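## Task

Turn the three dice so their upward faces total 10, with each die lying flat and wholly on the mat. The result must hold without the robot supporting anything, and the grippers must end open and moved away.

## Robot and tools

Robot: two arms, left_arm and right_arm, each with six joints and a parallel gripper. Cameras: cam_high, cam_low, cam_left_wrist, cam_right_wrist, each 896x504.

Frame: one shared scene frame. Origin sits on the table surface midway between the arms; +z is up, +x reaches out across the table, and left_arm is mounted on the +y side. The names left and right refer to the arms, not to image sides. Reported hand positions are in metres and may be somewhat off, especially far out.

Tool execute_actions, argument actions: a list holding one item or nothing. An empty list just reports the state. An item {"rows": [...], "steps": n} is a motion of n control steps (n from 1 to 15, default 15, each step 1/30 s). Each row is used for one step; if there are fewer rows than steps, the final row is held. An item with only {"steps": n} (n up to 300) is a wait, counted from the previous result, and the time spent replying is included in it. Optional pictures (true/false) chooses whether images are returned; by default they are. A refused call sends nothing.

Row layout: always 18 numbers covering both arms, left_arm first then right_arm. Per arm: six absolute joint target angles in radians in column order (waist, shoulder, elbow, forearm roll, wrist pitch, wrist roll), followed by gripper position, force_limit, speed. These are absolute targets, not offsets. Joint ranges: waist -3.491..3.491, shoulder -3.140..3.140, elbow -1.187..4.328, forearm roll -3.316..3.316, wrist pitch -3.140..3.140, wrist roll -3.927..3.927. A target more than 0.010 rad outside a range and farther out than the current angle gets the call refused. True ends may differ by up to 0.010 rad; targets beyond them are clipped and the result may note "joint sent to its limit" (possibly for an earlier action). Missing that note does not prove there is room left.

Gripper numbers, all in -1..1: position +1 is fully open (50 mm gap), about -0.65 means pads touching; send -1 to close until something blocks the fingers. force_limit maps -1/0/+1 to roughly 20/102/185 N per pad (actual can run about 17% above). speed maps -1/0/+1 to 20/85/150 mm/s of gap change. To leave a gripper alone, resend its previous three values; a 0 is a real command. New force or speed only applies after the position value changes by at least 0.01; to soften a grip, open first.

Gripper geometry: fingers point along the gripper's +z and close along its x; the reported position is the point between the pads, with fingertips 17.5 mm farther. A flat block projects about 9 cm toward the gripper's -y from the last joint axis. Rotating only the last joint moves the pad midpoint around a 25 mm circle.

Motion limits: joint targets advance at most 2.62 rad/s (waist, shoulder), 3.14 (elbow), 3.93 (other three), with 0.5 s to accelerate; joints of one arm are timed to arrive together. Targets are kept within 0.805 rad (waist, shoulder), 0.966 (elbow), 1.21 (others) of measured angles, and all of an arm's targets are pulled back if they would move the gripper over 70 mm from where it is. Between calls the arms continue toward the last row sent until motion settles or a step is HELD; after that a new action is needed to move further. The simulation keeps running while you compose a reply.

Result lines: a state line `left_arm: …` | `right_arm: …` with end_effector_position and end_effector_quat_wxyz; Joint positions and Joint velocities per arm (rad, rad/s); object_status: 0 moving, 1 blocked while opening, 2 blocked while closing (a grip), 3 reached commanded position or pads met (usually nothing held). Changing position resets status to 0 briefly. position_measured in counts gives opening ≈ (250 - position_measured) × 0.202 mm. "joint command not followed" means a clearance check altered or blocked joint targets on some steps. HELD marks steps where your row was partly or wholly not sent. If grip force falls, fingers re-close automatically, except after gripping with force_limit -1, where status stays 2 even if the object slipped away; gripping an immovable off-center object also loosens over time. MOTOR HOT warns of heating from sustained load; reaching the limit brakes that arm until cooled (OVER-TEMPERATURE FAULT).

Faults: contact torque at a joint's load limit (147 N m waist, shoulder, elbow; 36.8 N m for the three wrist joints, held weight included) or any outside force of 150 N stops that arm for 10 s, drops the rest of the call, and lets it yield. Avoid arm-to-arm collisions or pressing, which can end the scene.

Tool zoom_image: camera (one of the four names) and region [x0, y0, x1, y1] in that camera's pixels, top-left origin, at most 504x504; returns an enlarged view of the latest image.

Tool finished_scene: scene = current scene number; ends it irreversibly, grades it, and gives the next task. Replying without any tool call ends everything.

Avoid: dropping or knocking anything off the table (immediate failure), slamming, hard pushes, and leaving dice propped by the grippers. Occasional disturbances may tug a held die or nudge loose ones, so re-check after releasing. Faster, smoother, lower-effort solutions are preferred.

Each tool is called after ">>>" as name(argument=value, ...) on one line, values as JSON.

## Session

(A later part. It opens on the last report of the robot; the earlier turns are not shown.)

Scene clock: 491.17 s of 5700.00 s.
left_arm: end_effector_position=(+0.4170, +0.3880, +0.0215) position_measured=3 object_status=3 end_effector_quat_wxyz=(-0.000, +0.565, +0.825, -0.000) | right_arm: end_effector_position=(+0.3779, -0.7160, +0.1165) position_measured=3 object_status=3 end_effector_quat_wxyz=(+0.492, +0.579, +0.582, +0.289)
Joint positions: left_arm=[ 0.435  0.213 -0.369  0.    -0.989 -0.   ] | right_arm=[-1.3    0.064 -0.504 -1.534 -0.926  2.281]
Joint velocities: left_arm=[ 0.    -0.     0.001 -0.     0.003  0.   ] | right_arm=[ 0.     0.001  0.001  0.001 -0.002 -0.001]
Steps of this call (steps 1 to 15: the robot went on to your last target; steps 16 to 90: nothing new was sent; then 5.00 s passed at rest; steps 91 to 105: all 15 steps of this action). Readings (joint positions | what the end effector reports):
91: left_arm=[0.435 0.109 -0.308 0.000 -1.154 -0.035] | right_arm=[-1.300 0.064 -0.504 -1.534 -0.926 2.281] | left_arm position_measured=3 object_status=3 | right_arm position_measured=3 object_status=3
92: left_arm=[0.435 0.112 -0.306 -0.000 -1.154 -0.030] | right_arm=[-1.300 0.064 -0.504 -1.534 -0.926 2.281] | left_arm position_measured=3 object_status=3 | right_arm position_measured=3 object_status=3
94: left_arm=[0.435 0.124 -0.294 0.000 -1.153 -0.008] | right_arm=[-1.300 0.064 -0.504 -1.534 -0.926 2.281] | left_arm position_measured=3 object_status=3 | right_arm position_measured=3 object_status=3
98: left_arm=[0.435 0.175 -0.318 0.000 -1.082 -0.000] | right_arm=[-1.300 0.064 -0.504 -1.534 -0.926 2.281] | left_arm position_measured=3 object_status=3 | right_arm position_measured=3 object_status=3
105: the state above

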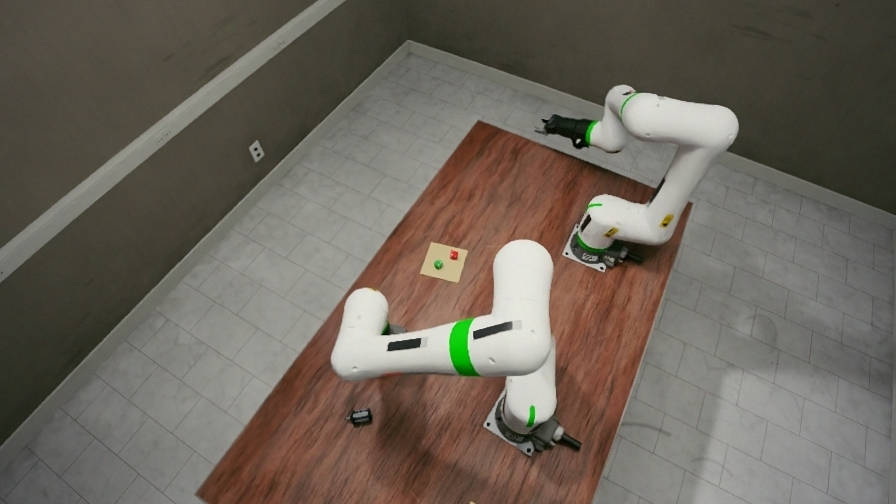

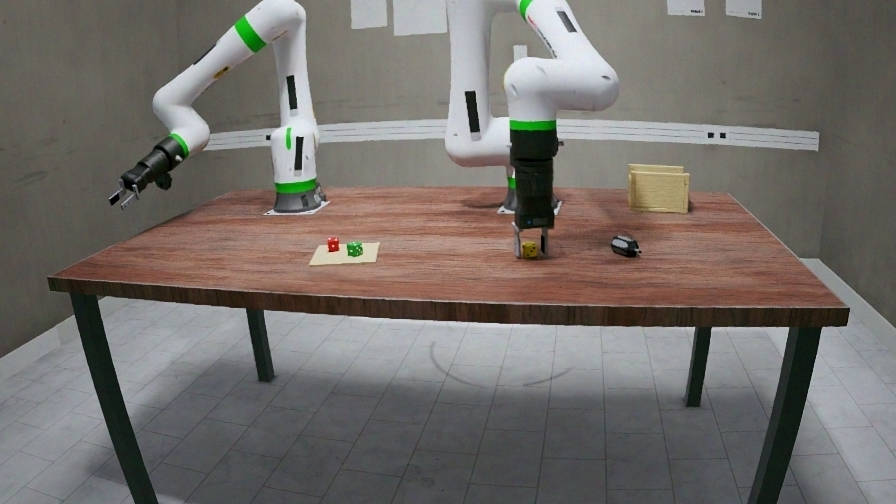

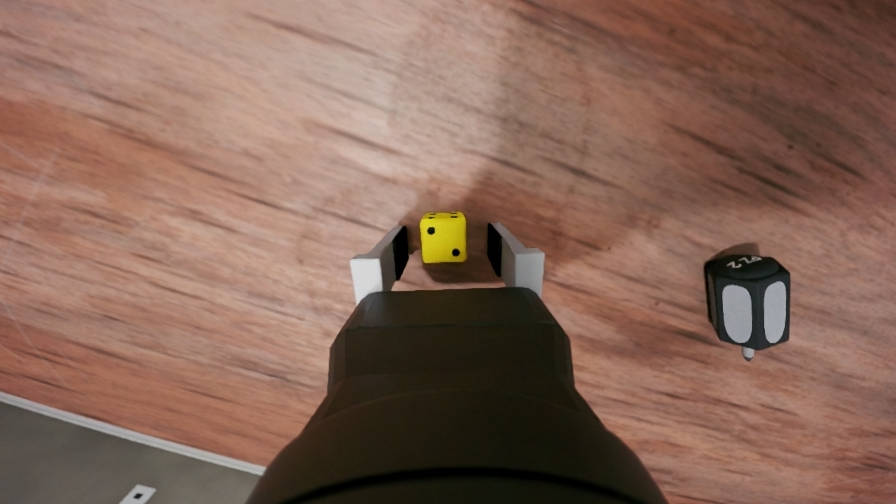

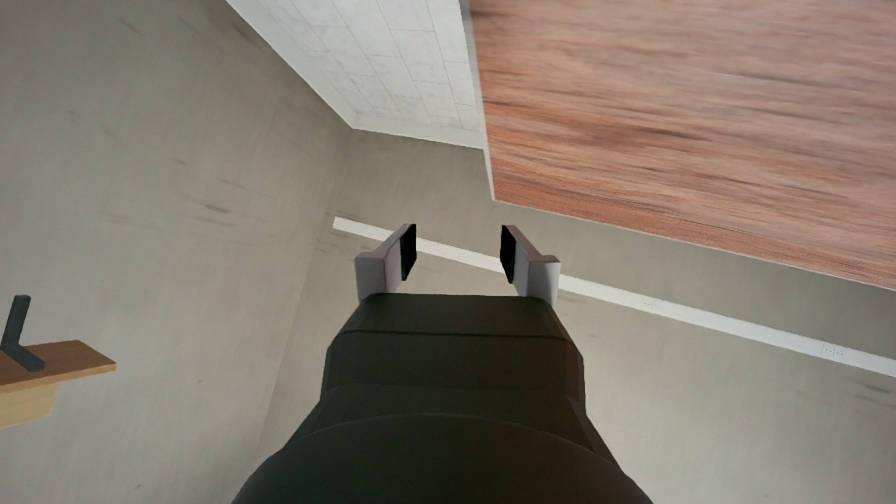

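>>> execute_actions(actions=[{"rows":[[0.435,0.213,-0.369,0,-0.989,0.0,-1,-0.5,0,-1.3,0.064,-0.504,-1.534,-0.926,2.281,1,0,0]],"steps":13}], pictures=false)

>>> execute_actions(actions=[{"rows":[[0.435,0.15,-0.27,0,-1.151,0,-1,-0.5,0,-1.3,0.064,-0.504,-1.534,-0.926,2.281,1,0,0],[0.435,0.15,-0.27,0,-1.151,0,-1,-0.5,0,-1.3,0.064,-0.504,-1.534,-0.926,2.281,1,0,0],[0.435,0.15,-0.27,0,-1.151,0,-1,-0.5,0,-1.3,0.064,-0.504,-1.534,-0.926,2.281,1,0,0],[0.435,0.15,-0.27,0,-1.151,0,-1,-0.5,0,-1.3,0.064,-0.504,-1.534,-0.926,2.281,1,0,0],[0.435,0.15,-0.27,0,-1.151,0,-1,-0.5,0,-1.3,0.064,-0.504,-1.534,-0.926,2.281,1,0,0],[0.435,0.15,-0.27,0,-1.151,0,-1,-0.5,0,-1.3,0.064,-0.504,-1.534,-0.926,2.281,1,0,0],[0.435,0.15,-0.27,0,-1.151,0,-1,-0.5,0,-1.3,0.064,-0.504,-1.534,-0.926,2.281,1,0,0],[-0.316,0.3,-0.02,0,-1.251,0.696,-1,-0.5,0,-1.3,0.064,-0.504,-1.534,-0.926,2.281,1,0,0]],"steps":15}], pictures=false)

>>> execute_actions(actions=[{"rows":[[-0.316,0.3,-0.02,0,-1.251,0.696,-1,-0.5,0,-1.3,0.064,-0.504,-1.534,-0.926,2.281,1,0,0]],"steps":15}], pictures=false)

>>> execute_actions(actions=[{"rows":[[-0.316,0.3,-0.02,0,-1.251,0.696,-1,-0.5,0,-1.3,0.064,-0.504,-1.534,-0.926,2.281,1,0,0],[-0.316,0.3,-0.02,0,-1.251,0.696,-1,-0.5,0,-1.3,0.064,-0.504,-1.534,-0.926,2.281,1,0,0],[-0.316,0.3,-0.02,0,-1.251,0.696,-1,-0.5,0,-1.3,0.064,-0.504,-1.534,-0.926,2.281,1,0,0],[-0.316,0.3,-0.02,0,-1.251,0.696,-1,-0.5,0,-1.3,0.064,-0.504,-1.534,-0.926,2.281,1,0,0],[-0.316,0.336,-0.080,0,-1.155,0.696,-1,-0.5,0,-1.3,0.064,-0.504,-1.534,-0.926,2.281,1,0,0]],"steps":15}])

Scene clock: 516.57 s of 5700.00 s.
left_arm: end_effector_position=(+0.4169, +0.3880, +0.0214) position_measured=132 object_status=0 end_effector_quat_wxyz=(-0.000, +0.565, +0.825, -0.000) | right_arm: end_effector_position=(+0.3779, -0.7160, +0.1165) position_measured=3 object_status=3 end_effector_quat_wxyz=(+0.492, +0.579, +0.582, +0.289)
Joint positions: left_arm=[ 0.435  0.213 -0.369 -0.    -0.989  0.   ] | right_arm=[-1.3    0.064 -0.504 -1.534 -0.926  2.281]
Joint velocities: left_arm=[ 0.    -0.     0.001  0.001  0.    -0.   ] | right_arm=[ 0.001 -0.    -0.     0.     0.001  0.   ]
Steps of this call (steps 1 to 15: the robot went on to your last target; steps 16 to 90: nothing new was sent; then 21.97 s passed at rest; steps 91 to 103: all 13 steps of this action). Readings (joint positions | what the end effector reports):
91: left_arm=[0.435 0.213 -0.369 -0.000 -0.989 -0.000] | right_arm=[-1.300 0.064 -0.504 -1.534 -0.926 2.281] | left_arm position_measured=11 object_status=0 | right_arm position_measured=3 object_status=3
92: left_arm=[0.435 0.213 -0.369 -0.000 -0.989 0.000] | right_arm=[-1.300 0.064 -0.504 -1.534 -0.926 2.281] | left_arm position_measured=25 object_status=0 | right_arm position_measured=3 object_status=3
94: left_arm=[0.435 0.213 -0.369 -0.000 -0.989 0.000] | right_arm=[-1.300 0.064 -0.504 -1.534 -0.926 2.281] | left_arm position_measured=53 object_status=0 | right_arm position_measured=3 object_status=3
98: left_arm=[0.435 0.213 -0.369 -0.000 -0.989 0.000] | right_arm=[-1.300 0.064 -0.504 -1.534 -0.926 2.281] | left_arm position_measured=109 object_status=0 | right_arm position_measured=3 object_status=3
103: the state above

Scene clock: 517.07 s of 5700.00 s.
left_arm: end_effector_position=(+0.4443, +0.3335, +0.0955) position_measured=132 object_status=2 end_effector_quat_wxyz=(+0.004, +0.569, +0.823, +0.005) | right_arm: end_effector_position=(+0.3779, -0.7160, +0.1165) position_measured=3 object_status=3 end_effector_quat_wxyz=(+0.492, +0.579, +0.582, +0.289)
Joint positions: left_arm=[ 0.303  0.175 -0.218 -0.    -1.164  0.122] | right_arm=[-1.3    0.064 -0.504 -1.534 -0.926  2.281]
Joint velocities: left_arm=[-0.848  0.176  0.265 -0.001 -0.125  0.779] | right_arm=[ 0.001 -0.001 -0.001 -0.     0.001 -0.   ]
Steps of this call (steps 1 to 15: all 15 steps of this action). Readings (joint positions | what the end effector reports):
1: left_arm=[0.435 0.213 -0.369 -0.000 -0.989 0.000] | right_arm=[-1.300 0.064 -0.504 -1.534 -0.926 2.281] | left_arm position_measured=132 object_status=0 | right_arm position_measured=3 object_status=3
2: left_arm=[0.435 0.211 -0.367 -0.000 -0.994 0.000] | right_arm=[-1.300 0.064 -0.504 -1.534 -0.926 2.281] | left_arm position_measured=132 object_status=0 | right_arm position_measured=3 object_status=3
4: left_arm=[0.435 0.198 -0.345 -0.000 -1.030 0.000] | right_arm=[-1.300 0.064 -0.504 -1.534 -0.926 2.281] | left_arm position_measured=132 object_status=2 | right_arm position_measured=3 object_status=3
8: left_arm=[0.435 0.155 -0.277 -0.000 -1.138 0.000] | right_arm=[-1.300 0.064 -0.504 -1.534 -0.926 2.281] | left_arm position_measured=132 object_status=2 | right_arm position_measured=3 object_status=3
15: the state above

Scene clock: 517.57 s of 5700.00 s.
left_arm: end_effector_position=(+0.4350, +0.1334, +0.1080) position_measured=132 object_status=2 end_effector_quat_wxyz=(+0.002, +0.581, +0.814, +0.001) | right_arm: end_effector_position=(+0.3779, -0.7160, +0.1165) position_measured=3 object_status=3 end_effector_quat_wxyz=(+0.492, +0.579, +0.582, +0.289)
Joint positions: left_arm=[-0.107  0.258 -0.087 -0.    -1.222  0.502] | right_arm=[-1.3    0.064 -0.504 -1.534 -0.926  2.281]
Joint velocities: left_arm=[-0.788  0.158  0.252  0.001 -0.108  0.724] | right_arm=[-0.001 -0.     0.002 -0.001 -0.     0.   ]
Steps of this call (steps 1 to 15: all 15 steps of this action). Readings (joint positions | what the end effector reports):
1: left_arm=[0.275 0.181 -0.209 -0.000 -1.168 0.148] | right_arm=[-1.300 0.064 -0.504 -1.534 -0.926 2.281] | left_arm position_measured=132 object_status=2 | right_arm position_measured=3 object_status=3
2: left_arm=[0.247 0.187 -0.200 -0.000 -1.172 0.174] | right_arm=[-1.300 0.064 -0.504 -1.534 -0.926 2.281] | left_arm position_measured=132 object_status=2 | right_arm position_measured=3 object_status=3
4: left_arm=[0.192 0.198 -0.183 -0.000 -1.180 0.225] | right_arm=[-1.300 0.064 -0.504 -1.534 -0.926 2.281] | left_arm position_measured=132 object_status=2 | right_arm position_measured=3 object_status=3
8: left_arm=[0.082 0.220 -0.147 -0.000 -1.195 0.327] | right_arm=[-1.300 0.064 -0.504 -1.534 -0.926 2.281] | left_arm position_measured=132 object_status=2 | right_arm position_measured=3 object_status=3
15: the state above

Scene clock: 518.07 s of 5700.00 s.
left_arm: end_effector_position=(+0.3964, +0.0321, +0.0704) position_measured=132 object_status=2 end_effector_quat_wxyz=(-0.000, +0.587, +0.810, -0.000) | right_arm: end_effector_position=(+0.3779, -0.7160, +0.1165) position_measured=3 object_status=3 end_effector_quat_wxyz=(+0.492, +0.579, +0.582, +0.289)
Joint positions: left_arm=[-0.316  0.336 -0.08   0.    -1.155  0.696] | right_arm=[-1.3    0.064 -0.504 -1.534 -0.926  2.281]
Joint velocities: left_arm=[-0.002 -0.     0.001 -0.     0.004  0.001] | right_arm=[ 0.     0.     0.001  0.001  0.    -0.002]
Steps of this call (steps 1 to 15: all 15 steps of this action). Readings (joint positions | what the end effector reports):
1: left_arm=[-0.134 0.263 -0.078 -0.000 -1.226 0.527] | right_arm=[-1.300 0.064 -0.504 -1.534 -0.926 2.281] | left_arm position_measured=132 object_status=2 | right_arm position_measured=3 object_status=3
2: left_arm=[-0.160 0.269 -0.070 -0.000 -1.229 0.552] | right_arm=[-1.300 0.064 -0.504 -1.534 -0.926 2.281] | left_arm position_measured=132 object_status=2 | right_arm position_measured=3 object_status=3
4: left_arm=[-0.213 0.279 -0.053 -0.000 -1.237 0.601] | right_arm=[-1.300 0.064 -0.504 -1.534 -0.926 2.281] | left_arm position_measured=132 object_status=2 | right_arm position_measured=3 object_status=3
8: left_arm=[-0.298 0.312 -0.044 0.000 -1.219 0.679] | right_arm=[-1.300 0.064 -0.504 -1.534 -0.926 2.281] | left_arm position_measured=132 object_status=2 | right_arm position_measured=3 object_status=3
15: the state above

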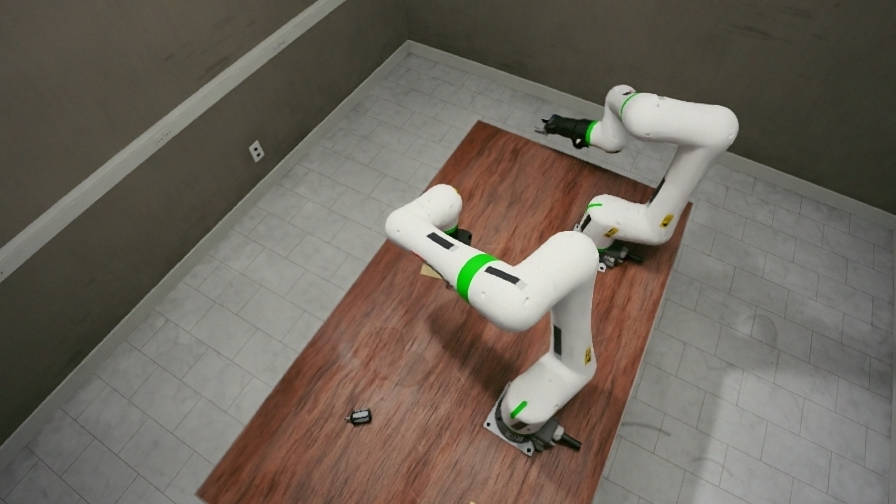

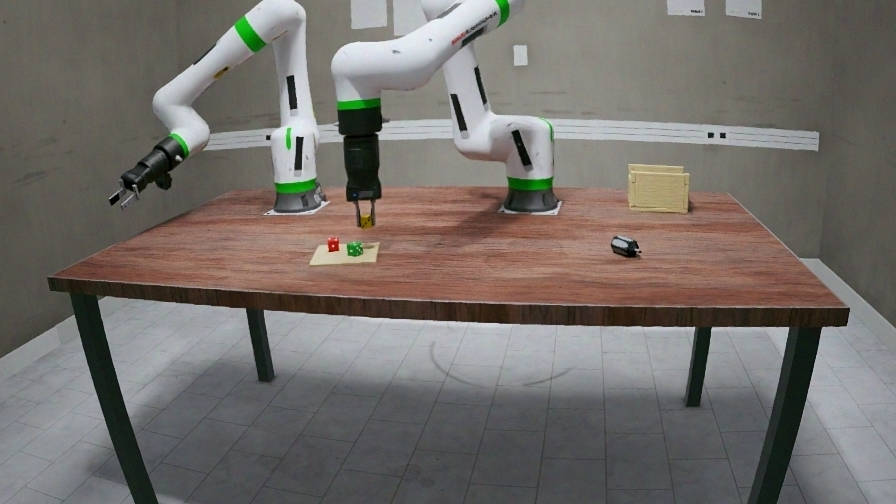

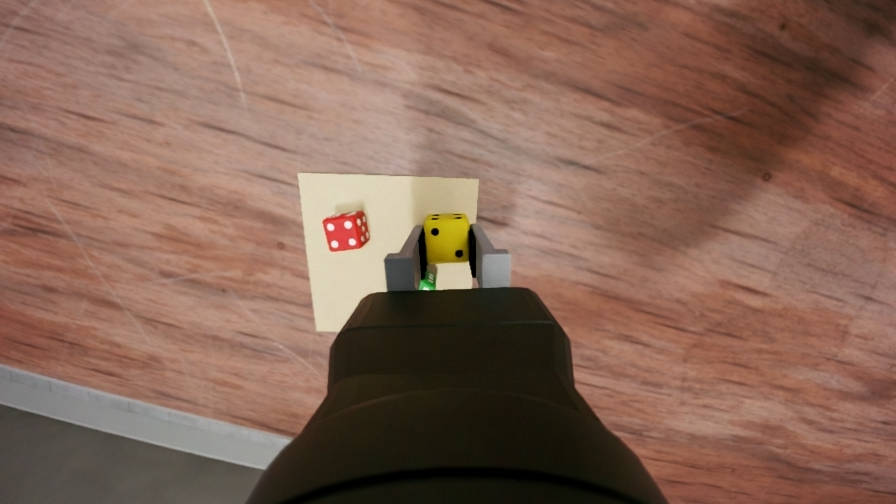

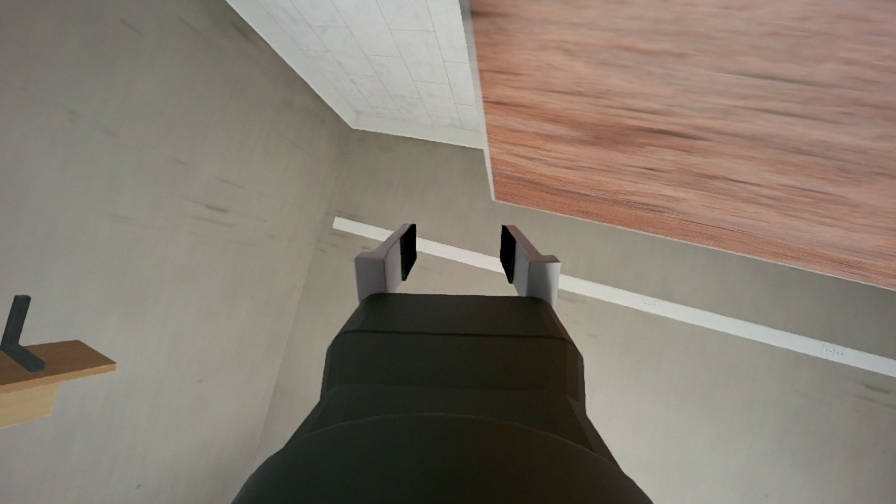

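>>> execute_actions(actions=[{"rows":[[-0.333,0.338,-0.077,0,-1.156,0.713,-1,-0.5,0,-1.3,0.064,-0.504,-1.534,-0.926,2.281,1,0,0]],"steps":12}])

Scene clock: 533.53 s of 5700.00 s.
left_arm: end_effector_position=(+0.3917, +0.0243, +0.0704) position_measured=132 object_status=2 end_effector_quat_wxyz=(-0.000, +0.587, +0.810, +0.000) | right_arm: end_effector_position=(+0.3779, -0.7160, +0.1165) position_measured=3 object_status=3 end_effector_quat_wxyz=(+0.492, +0.579, +0.582, +0.289)
Joint positions: left_arm=[-0.333  0.338 -0.077 -0.    -1.156  0.713] | right_arm=[-1.3    0.064 -0.504 -1.534 -0.926  2.281]
Joint velocities: left_arm=[-0.     0.     0.     0.     0.     0.001] | right_arm=[-0.     0.    -0.001 -0.001 -0.001 -0.   ]
Steps of this call (steps 1 to 15: the robot went on to your last target; steps 16 to 90: nothing new was sent; then 12.07 s passed at rest; steps 91 to 102: all 12 steps of this action). Readings (joint positions | what the end effector reports):
91: left_arm=[-0.316 0.336 -0.080 -0.000 -1.155 0.696] | right_arm=[-1.300 0.064 -0.504 -1.534 -0.926 2.281] | left_arm position_measured=132 object_status=2 | right_arm position_measured=3 object_status=3
92: left_arm=[-0.319 0.336 -0.080 -0.000 -1.155 0.700] | right_arm=[-1.300 0.064 -0.504 -1.534 -0.926 2.281] | left_arm position_measured=132 object_status=2 | right_arm position_measured=3 object_status=3
94: left_arm=[-0.331 0.337 -0.078 -0.000 -1.155 0.710] | right_arm=[-1.300 0.064 -0.504 -1.534 -0.926 2.281] | left_arm position_measured=132 object_status=2 | right_arm position_measured=3 object_status=3
98: left_arm=[-0.333 0.338 -0.077 -0.000 -1.156 0.713] | right_arm=[-1.300 0.064 -0.504 -1.534 -0.926 2.281] | left_arm position_measured=132 object_status=2 | right_arm position_measured=3 object_status=3
102: the state above

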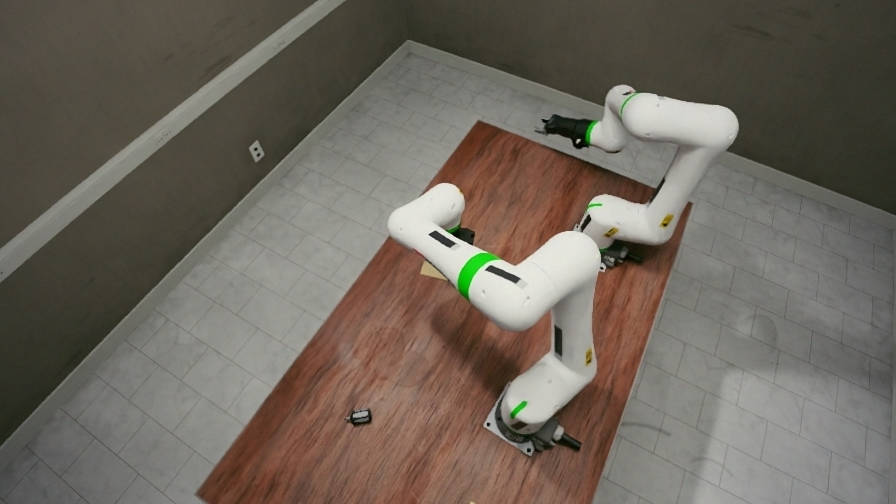

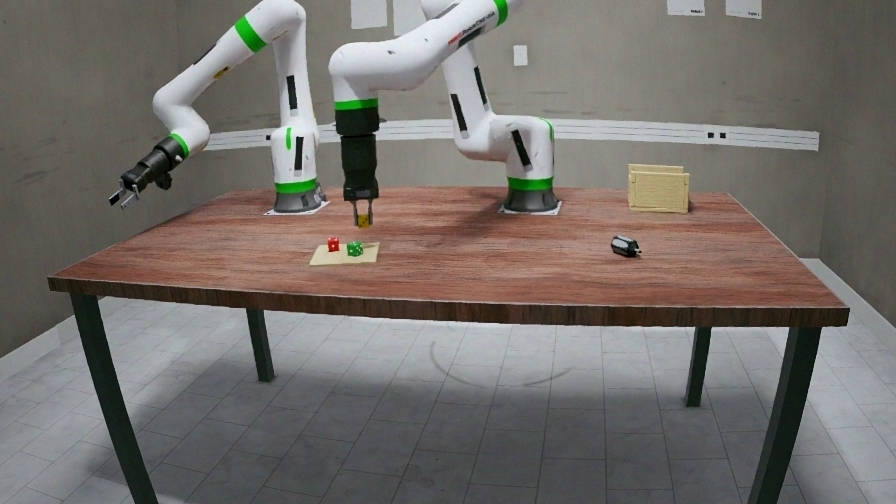

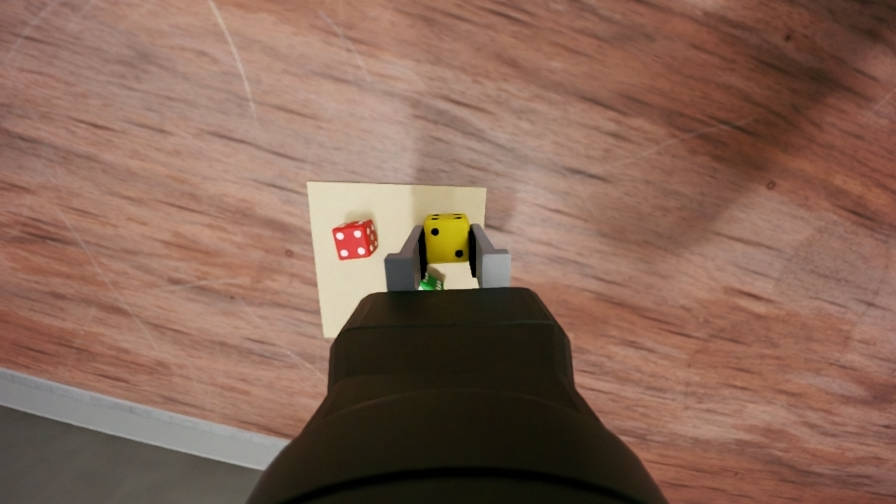

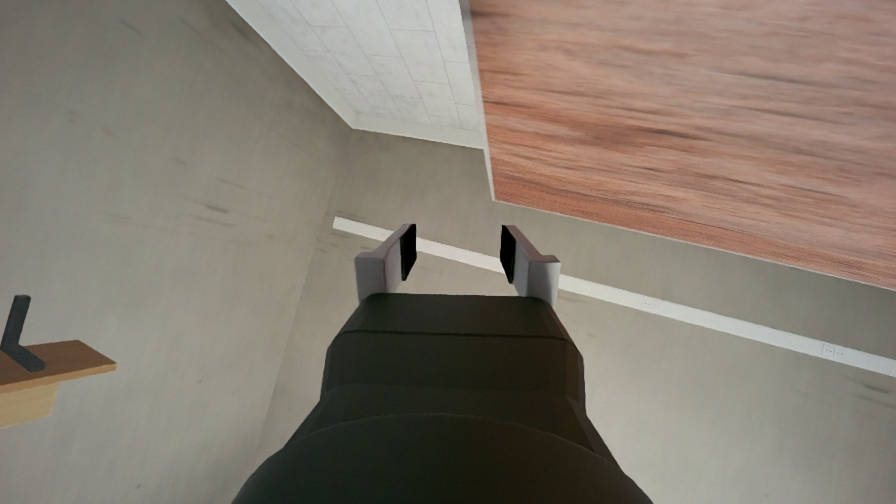

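>>> execute_actions(actions=[{"rows":[[-0.333,0.378,-0.124,0,-1.069,0.713,-1,-0.5,0,-1.3,0.064,-0.504,-1.534,-0.926,2.281,1,0,0]],"steps":15}])

Scene clock: 542.30 s of 5700.00 s.
left_arm: end_effector_position=(+0.3907, +0.0246, +0.0312) position_measured=132 object_status=2 end_effector_quat_wxyz=(-0.000, +0.587, +0.810, -0.000) | right_arm: end_effector_position=(+0.3779, -0.7160, +0.1165) position_measured=3 object_status=3 end_effector_quat_wxyz=(+0.492, +0.579, +0.582, +0.289)
Joint positions: left_arm=[-0.333  0.378 -0.124  0.    -1.069  0.713] | right_arm=[-1.3    0.064 -0.504 -1.534 -0.926  2.281]
Joint velocities: left_arm=[ 0.    -0.    -0.    -0.001  0.001  0.   ] | right_arm=[-0.002  0.003 -0.     0.002  0.    -0.   ]
Steps of this call (steps 1 to 15: the robot went on to your last target; steps 16 to 90: nothing new was sent; then 5.27 s passed at rest; steps 91 to 105: all 15 steps of this action). Readings (joint positions | what the end effector reports):
91: left_arm=[-0.333 0.338 -0.077 0.000 -1.156 0.713] | right_arm=[-1.300 0.064 -0.504 -1.534 -0.926 2.281] | left_arm position_measured=132 object_status=2 | right_arm position_measured=3 object_status=3
92: left_arm=[-0.333 0.340 -0.079 0.000 -1.151 0.713] | right_arm=[-1.300 0.064 -0.504 -1.534 -0.926 2.281] | left_arm position_measured=132 object_status=2 | right_arm position_measured=3 object_status=3
94: left_arm=[-0.333 0.356 -0.098 0.000 -1.116 0.713] | right_arm=[-1.300 0.064 -0.504 -1.534 -0.926 2.281] | left_arm position_measured=132 object_status=2 | right_arm position_measured=3 object_status=3
98: left_arm=[-0.333 0.378 -0.124 0.000 -1.070 0.713] | right_arm=[-1.300 0.064 -0.504 -1.534 -0.926 2.281] | left_arm position_measured=132 object_status=2 | right_arm position_measured=3 object_status=3
105: the state above

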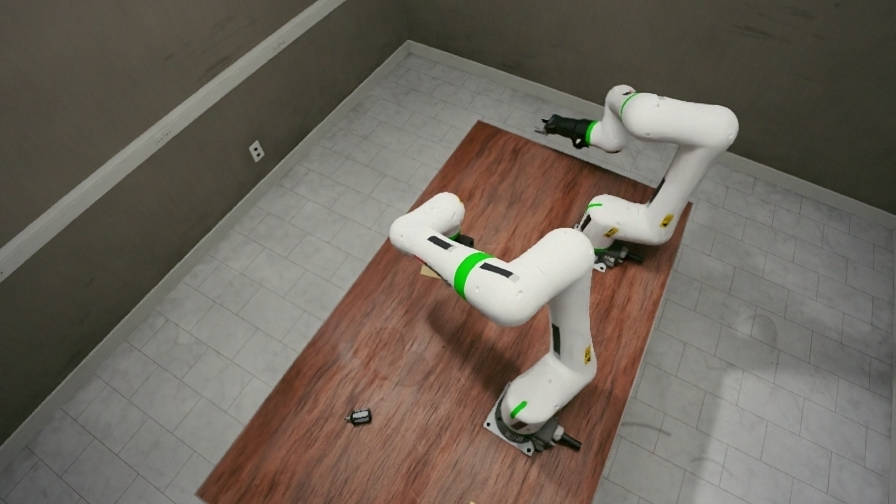

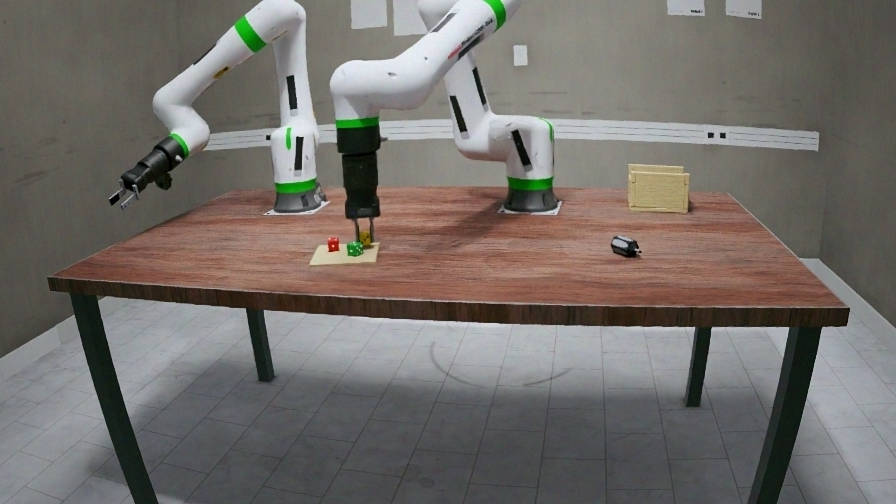

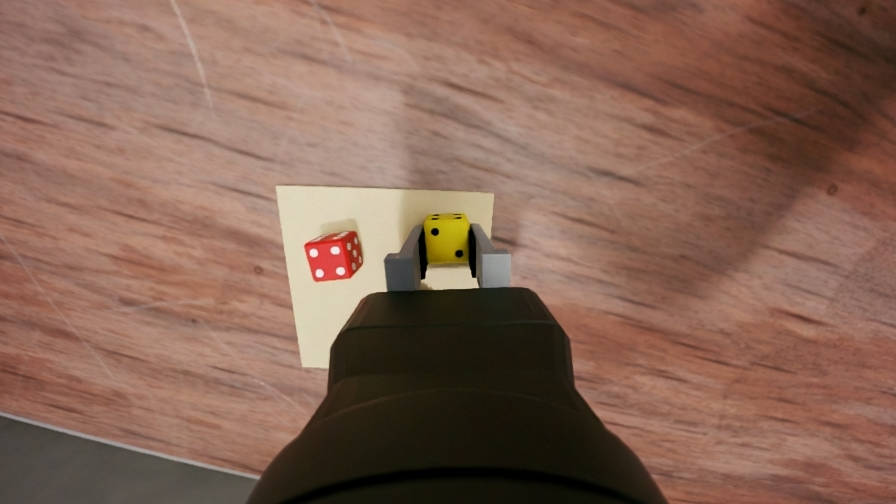

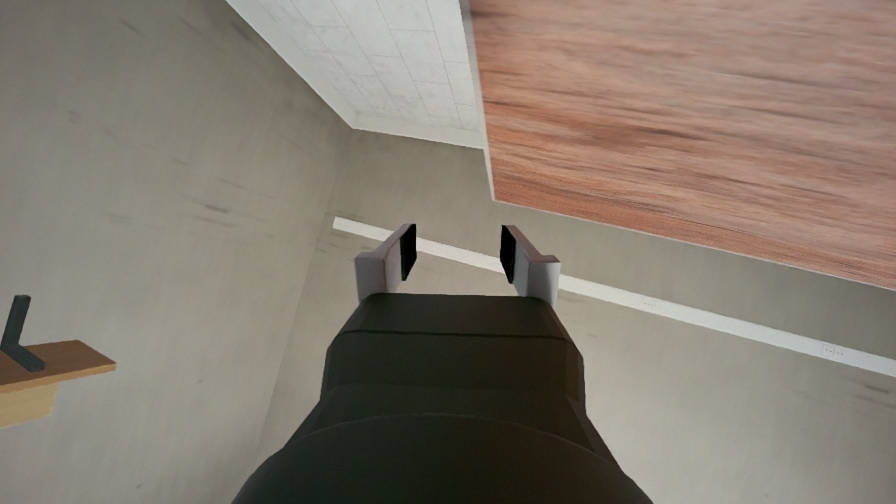

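>>> execute_actions(actions=[{"rows":[[-0.333,0.386,-0.1335,0,-1.051,0.713,-1,-0.5,0,-1.3,0.064,-0.504,-1.534,-0.926,2.281,1,0,0],[-0.333,0.386,-0.1335,0,-1.051,0.713,-1,-0.5,0,-1.3,0.064,-0.504,-1.534,-0.926,2.281,1,0,0],[-0.333,0.386,-0.1335,0,-1.051,0.713,-1,-0.5,0,-1.3,0.064,-0.504,-1.534,-0.926,2.281,1,0,0],[-0.333,0.386,-0.1335,0,-1.051,0.713,-1,-0.5,0,-1.3,0.064,-0.504,-1.534,-0.926,2.281,1,0,0],[-0.333,0.386,-0.1335,0,-1.051,0.713,-1,-0.5,0,-1.3,0.064,-0.504,-1.534,-0.926,2.281,1,0,0],[-0.333,0.386,-0.1335,0,-1.051,0.713,-1,-0.5,0,-1.3,0.064,-0.504,-1.534,-0.926,2.281,1,0,0],[-0.333,0.386,-0.1335,0,-1.051,0.713,-1,-0.5,0,-1.3,0.064,-0.504,-1.534,-0.926,2.281,1,0,0],[-0.333,0.386,-0.1335,0,-1.051,0.713,0.5,-0.5,0,-1.3,0.064,-0.504,-1.534,-0.926,2.281,1,0,0]],"steps":15}], pictures=false)

>>> execute_actions(actions=[{"rows":[[-0.333,0.338,-0.077,0,-1.156,0.713,0.5,-0.5,0,-1.3,0.064,-0.504,-1.534,-0.926,2.281,1,0,0]],"steps":9}], pictures=false)

>>> execute_actions(actions=[{"rows":[[-0.333,0.27,0.06,0,-1.361,0.713,0.5,-0.5,0,-1.3,0.064,-0.504,-1.534,-0.926,2.281,1,0,0]],"steps":15}])

Scene clock: 557.17 s of 5700.00 s.
left_arm: end_effector_position=(+0.3900, +0.0250, +0.0230) position_measured=78 object_status=0 end_effector_quat_wxyz=(-0.000, +0.587, +0.810, +0.000) | right_arm: end_effector_position=(+0.3779, -0.7160, +0.1165) position_measured=3 object_status=3 end_effector_quat_wxyz=(+0.492, +0.579, +0.582, +0.289)
Joint positions: left_arm=[-0.333  0.386 -0.134 -0.    -1.051  0.713] | right_arm=[-1.3    0.064 -0.504 -1.534 -0.926  2.281]
Joint velocities: left_arm=[ 0.    -0.003 -0.001  0.001 -0.003 -0.   ] | right_arm=[ 0.002 -0.    -0.     0.001  0.    -0.002]
Steps of this call (steps 1 to 15: the robot went on to your last target; steps 16 to 90: nothing new was sent; then 11.37 s passed at rest; steps 91 to 105: all 15 steps of this action). Readings (joint positions | what the end effector reports):
91: left_arm=[-0.333 0.378 -0.124 -0.000 -1.069 0.713] | right_arm=[-1.300 0.064 -0.504 -1.534 -0.926 2.281] | left_arm position_measured=132 object_status=2 | right_arm position_measured=3 object_status=3
92: left_arm=[-0.333 0.380 -0.126 0.000 -1.064 0.713] | right_arm=[-1.300 0.064 -0.504 -1.534 -0.926 2.281] | left_arm position_measured=132 object_status=2 | right_arm position_measured=3 object_status=3
94: left_arm=[-0.333 0.385 -0.132 -0.000 -1.054 0.713] | right_arm=[-1.300 0.064 -0.504 -1.534 -0.926 2.281] | left_arm position_measured=132 object_status=2 | right_arm position_measured=3 object_status=3
98: left_arm=[-0.333 0.385 -0.133 -0.000 -1.051 0.713] | right_arm=[-1.300 0.064 -0.504 -1.534 -0.926 2.281] | left_arm position_measured=124 object_status=0 | right_arm position_measured=3 object_status=3
105: the state above

Scene clock: 557.47 s of 5700.00 s.
left_arm: end_effector_position=(+0.3918, +0.0241, +0.0704) position_measured=78 object_status=3 end_effector_quat_wxyz=(+0.000, +0.587, +0.810, -0.000) | right_arm: end_effector_position=(+0.3779, -0.7160, +0.1165) position_measured=3 object_status=3 end_effector_quat_wxyz=(+0.492, +0.579, +0.582, +0.289)
Joint positions: left_arm=[-0.333  0.338 -0.077  0.    -1.156  0.713] | right_arm=[-1.3    0.064 -0.504 -1.534 -0.926  2.281]
Joint velocities: left_arm=[ 0.    -0.     0.002  0.001 -0.013 -0.   ] | right_arm=[-0.001  0.001  0.     0.001  0.    -0.002]
Steps of this call (steps 1 to 9: all 9 steps of this action). Readings (joint positions | what the end effector reports):
1: left_arm=[-0.333 0.386 -0.134 -0.000 -1.051 0.713] | right_arm=[-1.300 0.064 -0.504 -1.534 -0.926 2.281] | left_arm position_measured=78 object_status=0 | right_arm position_measured=3 object_status=3
2: left_arm=[-0.333 0.384 -0.132 -0.000 -1.055 0.713] | right_arm=[-1.300 0.064 -0.504 -1.534 -0.926 2.281] | left_arm position_measured=78 object_status=0 | right_arm position_measured=3 object_status=3
4: left_arm=[-0.333 0.369 -0.114 -0.000 -1.089 0.713] | right_arm=[-1.300 0.064 -0.504 -1.534 -0.926 2.281] | left_arm position_measured=78 object_status=3 | right_arm position_measured=3 object_status=3
8: left_arm=[-0.333 0.338 -0.077 0.000 -1.155 0.713] | right_arm=[-1.300 0.064 -0.504 -1.534 -0.926 2.281] | left_arm position_measured=78 object_status=3 | right_arm position_measured=3 object_status=3
9: the state above

Scene clock: 557.97 s of 5700.00 s.
left_arm: end_effector_position=(+0.3921, +0.0240, +0.1624) position_measured=78 object_status=3 end_effector_quat_wxyz=(-0.000, +0.587, +0.810, -0.000) | right_arm: end_effector_position=(+0.3779, -0.7160, +0.1165) position_measured=3 object_status=3 end_effector_quat_wxyz=(+0.492, +0.579, +0.582, +0.289)
Joint positions: left_arm=[-0.333  0.27   0.06   0.    -1.361  0.713] | right_arm=[-1.3    0.064 -0.504 -1.534 -0.926  2.281]
Joint velocities: left_arm=[-0.     0.     0.004 -0.    -0.    -0.001] | right_arm=[-0.001  0.001 -0.001 -0.002  0.    -0.   ]
Steps of this call (steps 1 to 15: all 15 steps of this action). Readings (joint positions | what the end effector reports):
1: left_arm=[-0.333 0.338 -0.077 0.000 -1.156 0.713] | right_arm=[-1.300 0.064 -0.504 -1.534 -0.926 2.281] | left_arm position_measured=78 object_status=3 | right_arm position_measured=3 object_status=3
2: left_arm=[-0.333 0.337 -0.074 0.000 -1.162 0.713] | right_arm=[-1.300 0.064 -0.504 -1.534 -0.926 2.281] | left_arm position_measured=78 object_status=3 | right_arm position_measured=3 object_status=3
4: left_arm=[-0.333 0.325 -0.050 0.000 -1.197 0.713] | right_arm=[-1.300 0.064 -0.504 -1.534 -0.926 2.281] | left_arm position_measured=78 object_status=3 | right_arm position_measured=3 object_status=3
8: left_arm=[-0.333 0.282 0.035 0.000 -1.323 0.713] | right_arm=[-1.300 0.064 -0.504 -1.534 -0.926 2.281] | left_arm position_measured=78 object_status=3 | right_arm position_measured=3 object_status=3
15: the state above

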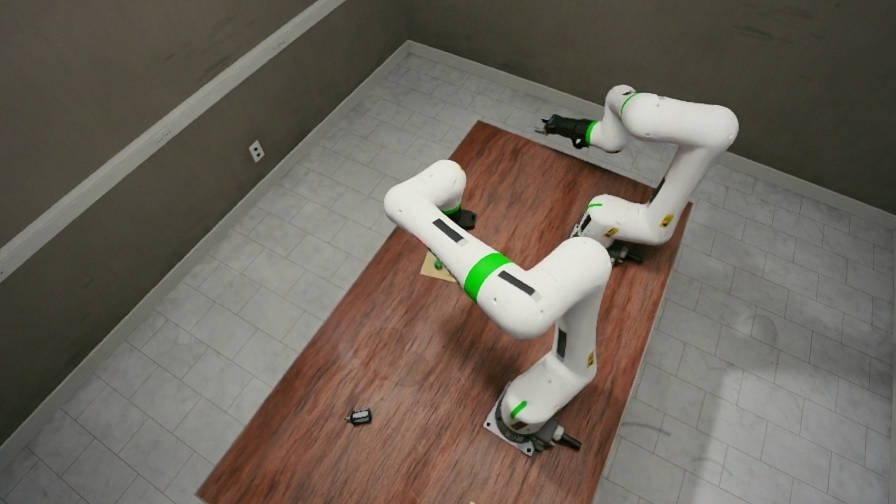

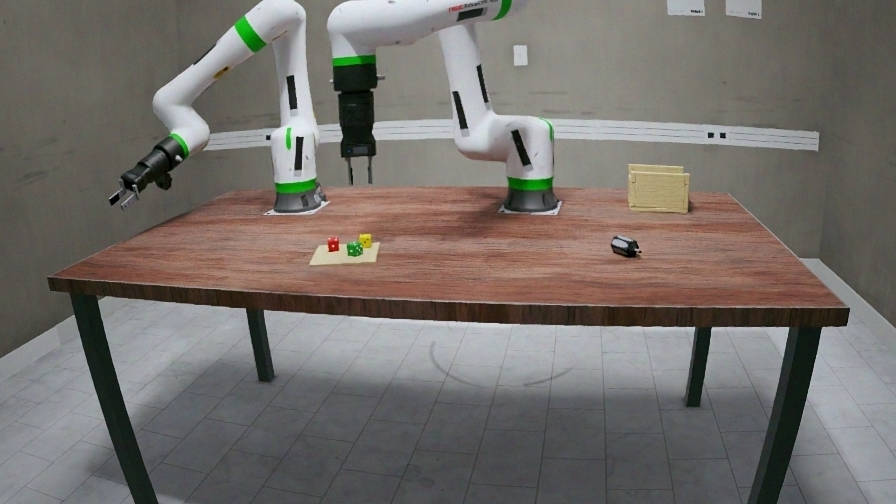

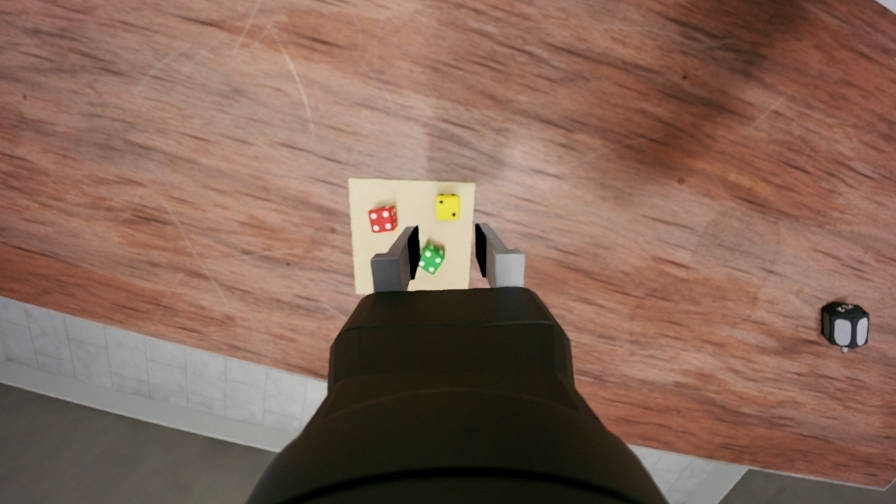

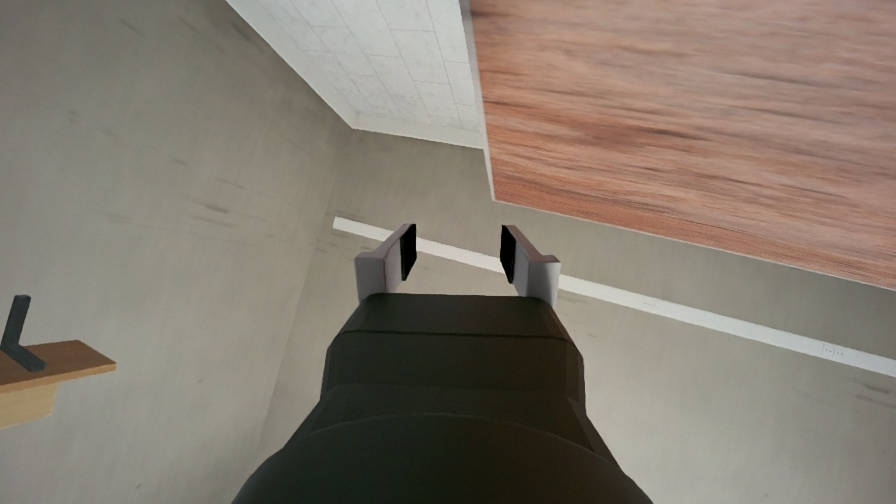

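>>> zoom_image(camera="cam_left_wrist", region=[330,160,500,300])

Region (330, 160, 500, 300) of cam_left_wrist's 896x504 image, scaled by 2.965, with more detail than that image has; it fills the top 415 rows of this view, and the rest is white.

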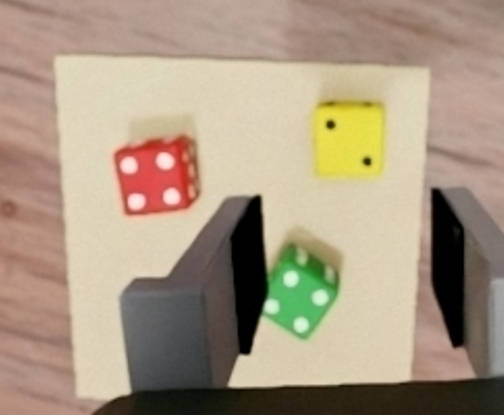

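4 + 4 + 2 = 10, all on the mat, and the arm is raised clear.

>>> finished_scene(scene=2)

The scene is finished: the task was done.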